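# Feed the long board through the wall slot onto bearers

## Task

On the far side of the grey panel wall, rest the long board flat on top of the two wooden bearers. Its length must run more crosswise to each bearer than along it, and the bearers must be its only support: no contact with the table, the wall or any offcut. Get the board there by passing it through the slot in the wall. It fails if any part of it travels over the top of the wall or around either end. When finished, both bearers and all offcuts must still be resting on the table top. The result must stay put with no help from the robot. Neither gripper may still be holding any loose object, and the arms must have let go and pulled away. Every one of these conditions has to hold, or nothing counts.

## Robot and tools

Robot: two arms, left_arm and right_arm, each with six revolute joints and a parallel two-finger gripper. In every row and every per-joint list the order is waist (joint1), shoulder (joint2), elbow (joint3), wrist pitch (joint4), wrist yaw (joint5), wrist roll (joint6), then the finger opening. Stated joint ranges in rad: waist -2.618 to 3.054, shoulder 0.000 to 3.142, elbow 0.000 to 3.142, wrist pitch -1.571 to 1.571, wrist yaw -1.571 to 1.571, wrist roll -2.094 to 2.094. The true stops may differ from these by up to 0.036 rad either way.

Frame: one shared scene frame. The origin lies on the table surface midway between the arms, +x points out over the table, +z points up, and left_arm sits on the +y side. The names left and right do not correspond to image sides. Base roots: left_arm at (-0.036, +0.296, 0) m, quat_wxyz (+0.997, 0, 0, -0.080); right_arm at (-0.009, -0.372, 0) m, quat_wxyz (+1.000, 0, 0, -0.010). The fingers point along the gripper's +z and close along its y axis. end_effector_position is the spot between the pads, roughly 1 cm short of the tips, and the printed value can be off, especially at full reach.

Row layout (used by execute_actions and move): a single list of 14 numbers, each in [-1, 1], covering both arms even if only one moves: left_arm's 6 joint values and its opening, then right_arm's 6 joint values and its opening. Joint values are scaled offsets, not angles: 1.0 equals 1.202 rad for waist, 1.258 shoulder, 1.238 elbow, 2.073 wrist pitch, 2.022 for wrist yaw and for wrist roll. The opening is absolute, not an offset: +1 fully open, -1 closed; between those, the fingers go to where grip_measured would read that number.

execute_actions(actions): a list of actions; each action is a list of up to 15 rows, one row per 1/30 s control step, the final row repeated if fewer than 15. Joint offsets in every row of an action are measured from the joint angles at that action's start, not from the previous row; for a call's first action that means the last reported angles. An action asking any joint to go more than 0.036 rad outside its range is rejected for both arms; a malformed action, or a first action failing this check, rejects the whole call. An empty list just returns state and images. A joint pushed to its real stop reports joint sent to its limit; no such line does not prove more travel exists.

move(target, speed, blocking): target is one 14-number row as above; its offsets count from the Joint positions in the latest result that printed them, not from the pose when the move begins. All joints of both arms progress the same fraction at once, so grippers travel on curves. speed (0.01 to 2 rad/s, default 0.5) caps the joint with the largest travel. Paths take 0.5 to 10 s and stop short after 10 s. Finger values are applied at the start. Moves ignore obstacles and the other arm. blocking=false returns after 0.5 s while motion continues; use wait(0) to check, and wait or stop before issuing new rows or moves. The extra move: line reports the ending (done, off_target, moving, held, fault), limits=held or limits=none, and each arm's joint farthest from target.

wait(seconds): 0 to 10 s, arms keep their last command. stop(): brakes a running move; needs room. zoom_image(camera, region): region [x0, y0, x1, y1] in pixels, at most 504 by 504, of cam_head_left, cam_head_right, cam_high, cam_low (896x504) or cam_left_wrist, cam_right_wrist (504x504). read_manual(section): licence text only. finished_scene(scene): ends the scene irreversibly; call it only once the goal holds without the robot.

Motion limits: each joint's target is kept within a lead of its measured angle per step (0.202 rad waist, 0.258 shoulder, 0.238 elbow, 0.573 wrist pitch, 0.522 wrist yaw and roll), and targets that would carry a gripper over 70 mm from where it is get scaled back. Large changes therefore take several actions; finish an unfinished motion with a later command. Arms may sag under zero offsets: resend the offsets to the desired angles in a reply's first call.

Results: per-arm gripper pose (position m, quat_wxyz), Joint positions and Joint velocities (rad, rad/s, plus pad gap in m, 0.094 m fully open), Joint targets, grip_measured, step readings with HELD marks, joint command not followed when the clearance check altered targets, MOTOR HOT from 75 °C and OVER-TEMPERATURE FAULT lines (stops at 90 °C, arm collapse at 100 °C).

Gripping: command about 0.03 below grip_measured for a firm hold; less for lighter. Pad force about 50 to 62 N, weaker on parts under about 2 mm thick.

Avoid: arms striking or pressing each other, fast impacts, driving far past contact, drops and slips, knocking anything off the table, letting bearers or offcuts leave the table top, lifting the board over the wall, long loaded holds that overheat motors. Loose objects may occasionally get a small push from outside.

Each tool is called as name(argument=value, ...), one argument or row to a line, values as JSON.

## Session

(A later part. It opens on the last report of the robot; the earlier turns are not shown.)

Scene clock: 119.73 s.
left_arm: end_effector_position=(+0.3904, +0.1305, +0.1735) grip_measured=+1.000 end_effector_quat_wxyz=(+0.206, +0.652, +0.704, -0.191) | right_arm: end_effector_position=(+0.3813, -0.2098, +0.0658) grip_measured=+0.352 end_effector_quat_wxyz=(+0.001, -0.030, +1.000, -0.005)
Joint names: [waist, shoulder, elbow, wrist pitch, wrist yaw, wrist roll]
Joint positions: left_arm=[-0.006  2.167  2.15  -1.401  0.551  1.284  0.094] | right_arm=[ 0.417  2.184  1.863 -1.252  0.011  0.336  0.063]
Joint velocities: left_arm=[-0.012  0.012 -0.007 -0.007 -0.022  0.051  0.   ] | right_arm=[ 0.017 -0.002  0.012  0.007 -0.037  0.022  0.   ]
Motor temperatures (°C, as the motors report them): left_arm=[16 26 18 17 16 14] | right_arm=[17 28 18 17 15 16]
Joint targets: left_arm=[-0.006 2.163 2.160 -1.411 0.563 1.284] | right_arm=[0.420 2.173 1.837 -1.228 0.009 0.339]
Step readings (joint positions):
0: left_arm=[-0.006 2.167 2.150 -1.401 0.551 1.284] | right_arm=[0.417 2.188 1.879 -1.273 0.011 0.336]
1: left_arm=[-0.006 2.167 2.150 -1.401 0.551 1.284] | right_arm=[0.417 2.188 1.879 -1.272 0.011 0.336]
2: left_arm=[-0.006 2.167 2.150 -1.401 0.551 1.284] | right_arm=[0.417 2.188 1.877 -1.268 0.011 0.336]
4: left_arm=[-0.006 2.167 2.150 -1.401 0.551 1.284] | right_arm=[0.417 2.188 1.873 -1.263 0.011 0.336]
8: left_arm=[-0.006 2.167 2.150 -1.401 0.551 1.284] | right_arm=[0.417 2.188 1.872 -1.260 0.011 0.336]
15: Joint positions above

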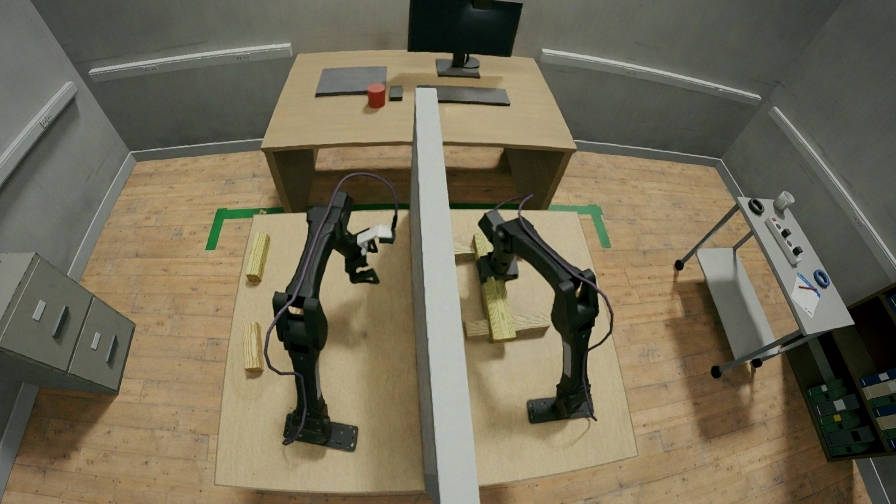

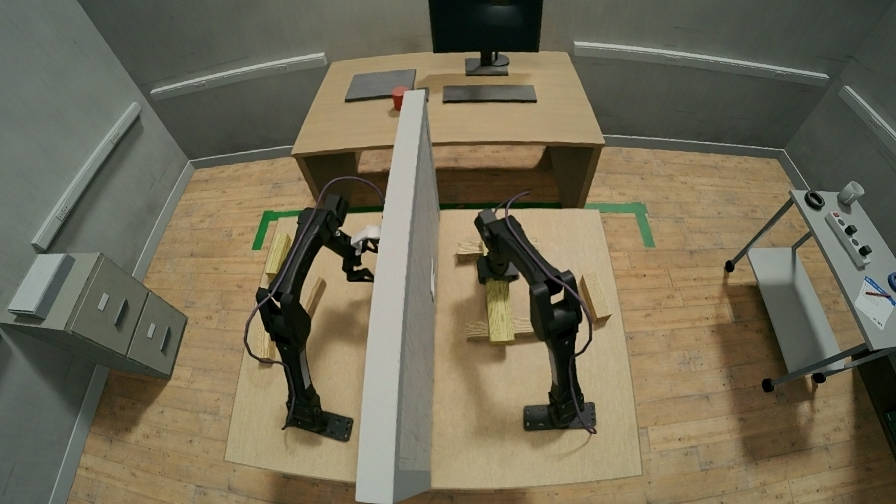

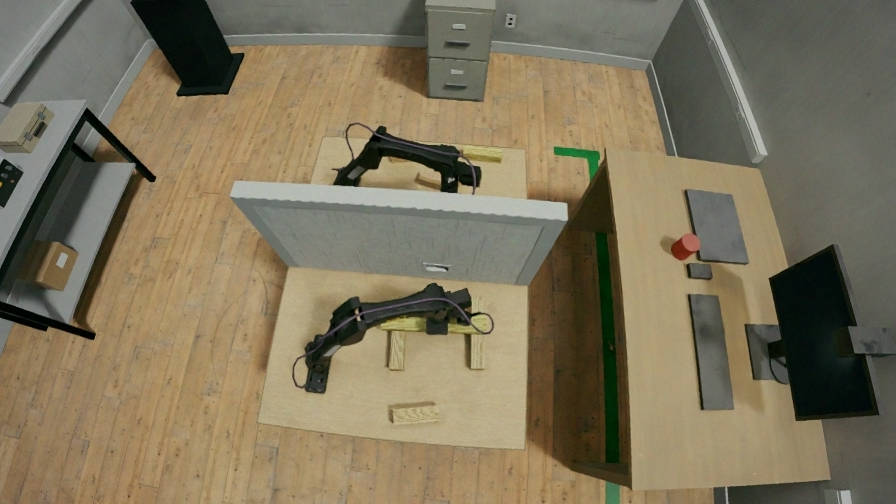

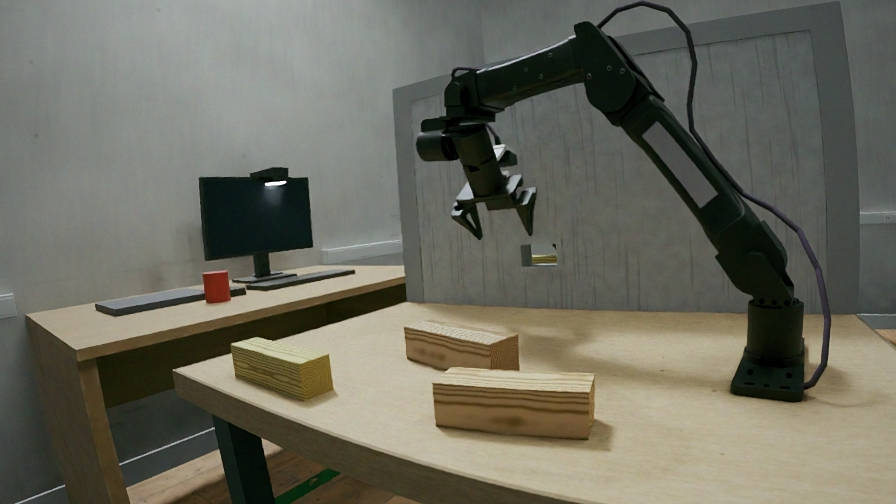

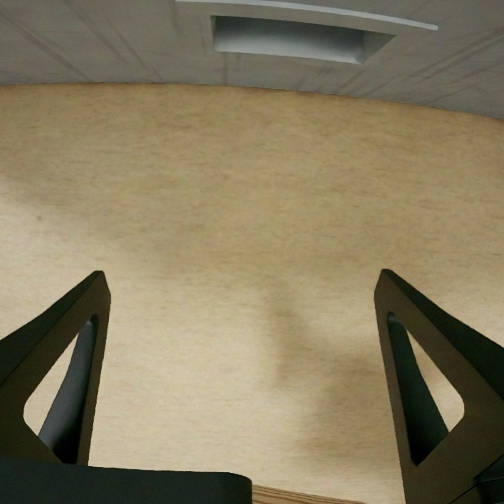

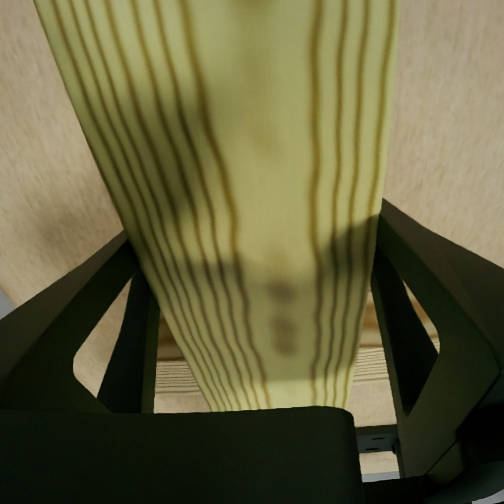

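execute_actions(
  actions=[
    [[0,-0.00318,0.008,-0.005,0.006,0,1.0,0.0015,-0.008,0.0,0.001,-0.001,0.001,0.18],[0,-0.00318,0.008,-0.005,0.006,0,1.0,0.0015,-0.008,0.00646,0.0,-0.001,0.001,0.30],[0,-0.00318,0.008,-0.005,0.006,0,1.0,0.0015,-0.008,0.00646,0.0,-0.001,0.001,0.40],[0,-0.00318,0.008,-0.005,0.006,0,1.0,0.0015,-0.008,0.00646,0.0,-0.001,0.001,0.55],[0,-0.00318,0.008,-0.005,0.006,0,1.0,0.0015,-0.008,0.00646,0.0,-0.001,0.001,0.72],[0,-0.00318,0.008,-0.005,0.006,0,1.0,0.0015,-0.008,0.00646,0.0,-0.001,0.001,0.90],[0,-0.00318,0.008,-0.005,0.006,0,1.0,0.0015,-0.008,0.01616,0.0,-0.001,0.001,1.0],[0,-0.00318,0.008,-0.005,0.006,0,1.0,0.0015,-0.008,0.02262,-0.00386,-0.001,0.001,1.0],[0,-0.00318,0.008,-0.005,0.006,0,1.0,0.0015,-0.008,0.03114,-0.01197,-0.001,0.001,1.0],[0,-0.00318,0.008,-0.005,0.006,0,1.0,0.0015,-0.008,0.03781,-0.01940,-0.001,0.001,1.0],[0,-0.00318,0.008,-0.005,0.006,0,1.0,0.0015,-0.008,0.04492,-0.02792,-0.001,0.001,1.0],[0,-0.00318,0.008,-0.005,0.006,0,1.0,0.0015,-0.008,0.05629,-0.03738,-0.001,0.001,1.0],[0,-0.00318,0.008,-0.005,0.006,0,1.0,0.0015,-0.008,0.06928,-0.04756,-0.001,0.001,1.0],[0,-0.00318,0.008,-0.005,0.006,0,1.0,0.0015,-0.008,0.08363,-0.05826,-0.001,0.001,1.0],[0,-0.00318,0.008,-0.005,0.006,0,1.0,0.0015,-0.008,0.09903,-0.06928,-0.001,0.001,1.0]],
    [[0,-0.00318,0.008,-0.005,0.006,0,1.0,0.0015,-0.008,0.06323,-0.04935,-0.001,0.001,1.0],[0,-0.00318,0.008,-0.005,0.006,0,1.0,0.0015,-0.008,0.07980,-0.06030,-0.001,0.001,1.0],[0,-0.00318,0.008,-0.005,0.006,0,1.0,0.0015,-0.008,0.09645,-0.07089,-0.001,0.001,1.0],[0,-0.00318,0.008,-0.005,0.006,0,1.0,0.0015,-0.008,0.11284,-0.08089,-0.001,0.001,1.0],[0,-0.00318,0.008,-0.005,0.006,0,1.0,0.0015,-0.008,0.12863,-0.09011,-0.001,0.001,1.0],[0,-0.00318,0.008,-0.005,0.006,0,1.0,0.0015,-0.008,0.14351,-0.09836,-0.001,0.001,1.0],[0,-0.00318,0.008,-0.005,0.006,0,1.0,0.0015,-0.008,0.15719,-0.10546,-0.001,0.001,1.0],[0,-0.00318,0.008,-0.005,0.006,0,1.0,0.0015,-0.008,0.16936,-0.11128,-0.001,0.001,1.0],[0,-0.00318,0.008,-0.005,0.006,0,1.0,0.0015,-0.008,0.17979,-0.11569,-0.001,0.001,1.0],[0,-0.00318,0.008,-0.005,0.006,0,1.0,0.0015,-0.008,0.18826,-0.11862,-0.001,0.001,1.0],[0,-0.00318,0.008,-0.005,0.006,0,1.0,0.0015,-0.008,0.19461,-0.11998,-0.001,0.001,1.0],[0,-0.00318,0.008,-0.005,0.006,0,1.0,0.0015,-0.008,0.19871,-0.11976,-0.001,0.001,1.0],[0,-0.00318,0.008,-0.005,0.006,0,1.0,0.0015,-0.008,0.20045,-0.11797,-0.001,0.001,1.0],[0,-0.00318,0.008,-0.005,0.006,0,1.0,0.0015,-0.008,0.19982,-0.11464,-0.001,0.001,1.0],[0,-0.00318,0.008,-0.005,0.006,0,1.0,0.0015,-0.008,0.19361,-0.10791,-0.001,0.001,1.0]],
  ],
)

Scene clock: 121.97 s.
left_arm: end_effector_position=(+0.3904, +0.1305, +0.1735) grip_measured=+1.000 end_effector_quat_wxyz=(+0.206, +0.652, +0.704, -0.191) | right_arm: end_effector_position=(+0.3759, -0.2120, +0.1361) grip_measured=+1.000 end_effector_quat_wxyz=(-0.002, -0.030, +1.000, -0.006)
Joint names: [waist, shoulder, elbow, wrist pitch, wrist yaw, wrist roll]
Joint positions: left_arm=[-0.006  2.167  2.15  -1.401  0.551  1.284  0.094] | right_arm=[ 0.417  2.184  2.143 -1.539  0.01   0.336  0.094]
Joint velocities: left_arm=[-0.007 -0.022 -0.017  0.051  0.037 -0.037  0.   ] | right_arm=[ 0.007 -0.007  0.007 -0.051  0.037  0.051  0.   ]
Motor temperatures (°C, as the motors report them): left_arm=[16 26 18 17 16 14] | right_arm=[17 28 18 17 15 16]
Joint targets: left_arm=[-0.006 2.163 2.160 -1.411 0.563 1.284] | right_arm=[0.419 2.174 2.164 -1.548 0.008 0.338]
Step readings (joint positions; steps 1 to 15: 1st action; 16 to 30: 2nd action):
0: left_arm=[-0.006 2.167 2.150 -1.401 0.551 1.284] | right_arm=[0.417 2.184 1.863 -1.252 0.011 0.336]
1: left_arm=[-0.006 2.167 2.150 -1.401 0.551 1.284] | right_arm=[0.417 2.184 1.863 -1.252 0.011 0.336]
2: left_arm=[-0.006 2.167 2.150 -1.401 0.551 1.284] | right_arm=[0.417 2.184 1.863 -1.252 0.011 0.336]
4: left_arm=[-0.006 2.167 2.150 -1.401 0.551 1.284] | right_arm=[0.417 2.184 1.863 -1.252 0.010 0.336]
8: left_arm=[-0.006 2.167 2.150 -1.401 0.551 1.284] | right_arm=[0.417 2.184 1.863 -1.253 0.010 0.336]
15: left_arm=[-0.006 2.167 2.150 -1.401 0.551 1.284] | right_arm=[0.417 2.184 1.924 -1.325 0.010 0.336]
16: left_arm=[-0.006 2.167 2.150 -1.401 0.551 1.284] | right_arm=[0.417 2.184 1.943 -1.342 0.010 0.336]
17: left_arm=[-0.006 2.167 2.150 -1.401 0.551 1.284] | right_arm=[0.417 2.184 1.962 -1.361 0.010 0.336]
19: left_arm=[-0.006 2.167 2.150 -1.401 0.551 1.284] | right_arm=[0.417 2.184 2.002 -1.400 0.010 0.336]
23: left_arm=[-0.006 2.167 2.150 -1.401 0.551 1.284] | right_arm=[0.417 2.184 2.080 -1.475 0.010 0.336]
30: Joint positions above

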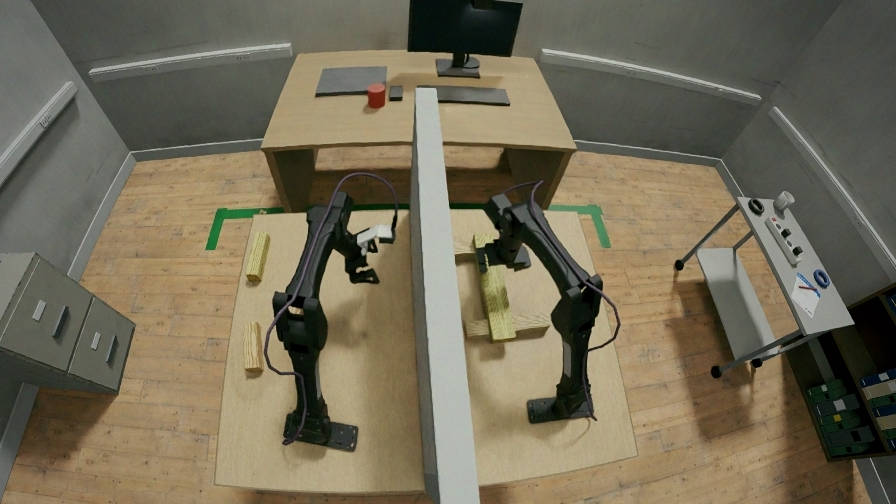

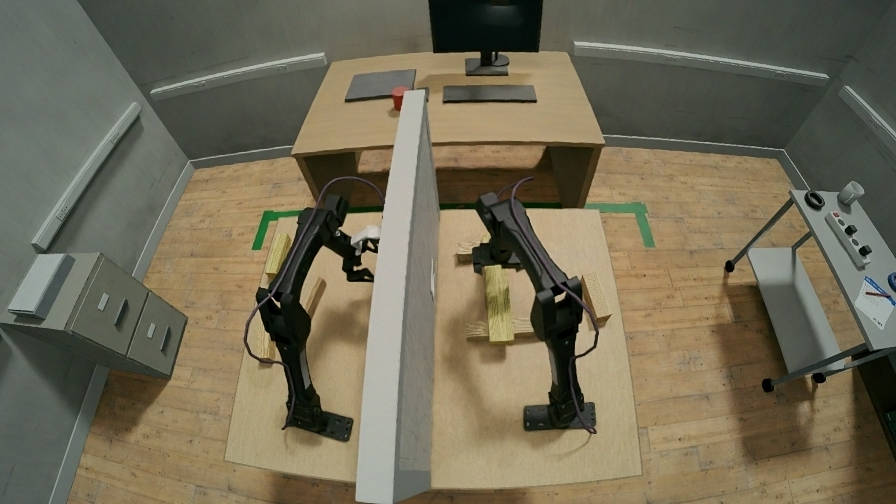

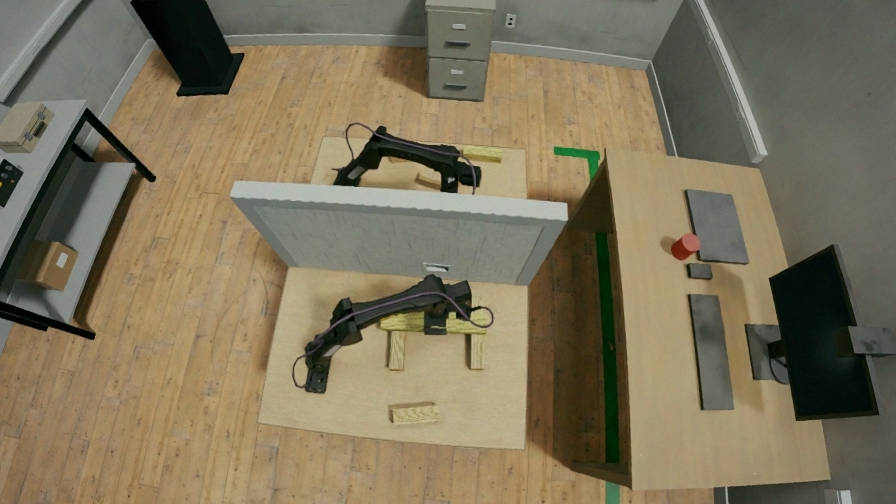

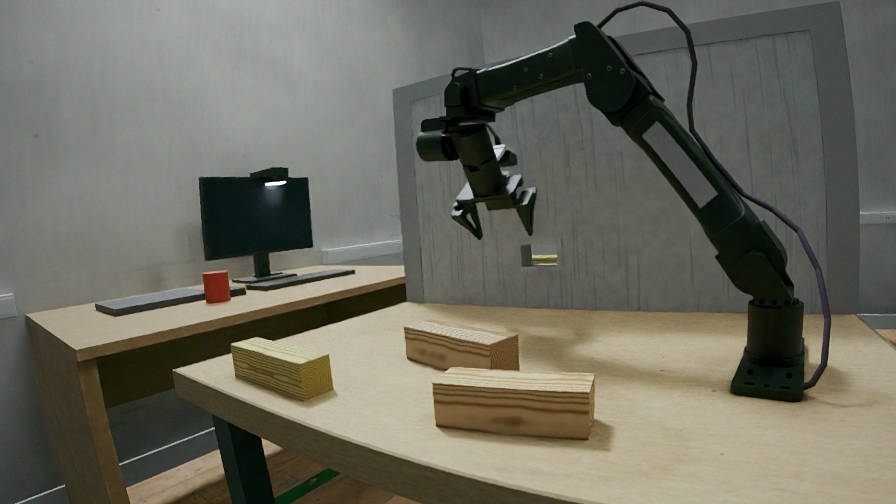

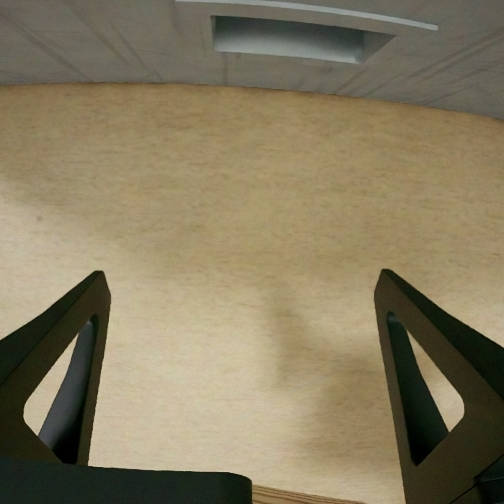

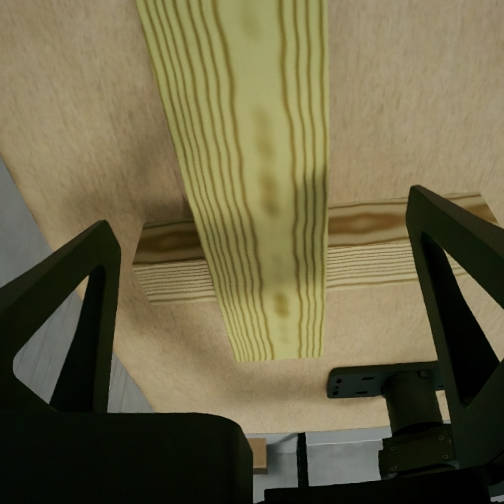

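zoom_image(
  camera="cam_high",
  region=[360, 270, 520, 390],
)

zoom_image(
  camera="cam_head_left",
  region=[440, 200, 600, 360],
)

Region (360, 270, 520, 390) of cam_high's 896x504 image, scaled by 3.150, with more detail than that image has; it fills the top 378 rows of this view, and the rest is white.

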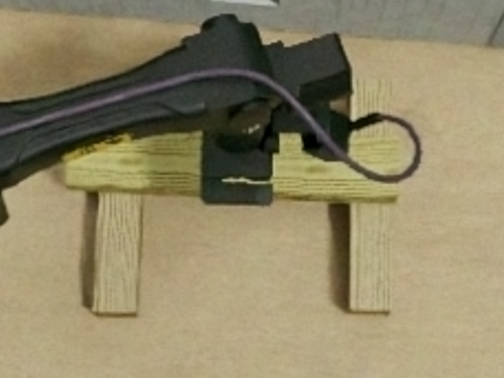

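Region (440, 200, 600, 360) of cam_head_left's 896x504 image, scaled by 3.150, with more detail than that image has.

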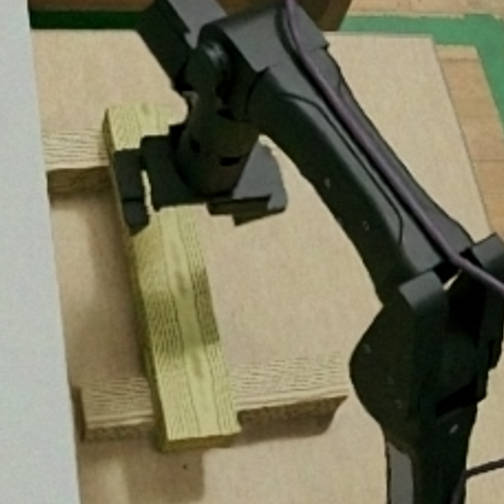

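finished_scene(
  scene=2,
)

The scene is finished: the task was done.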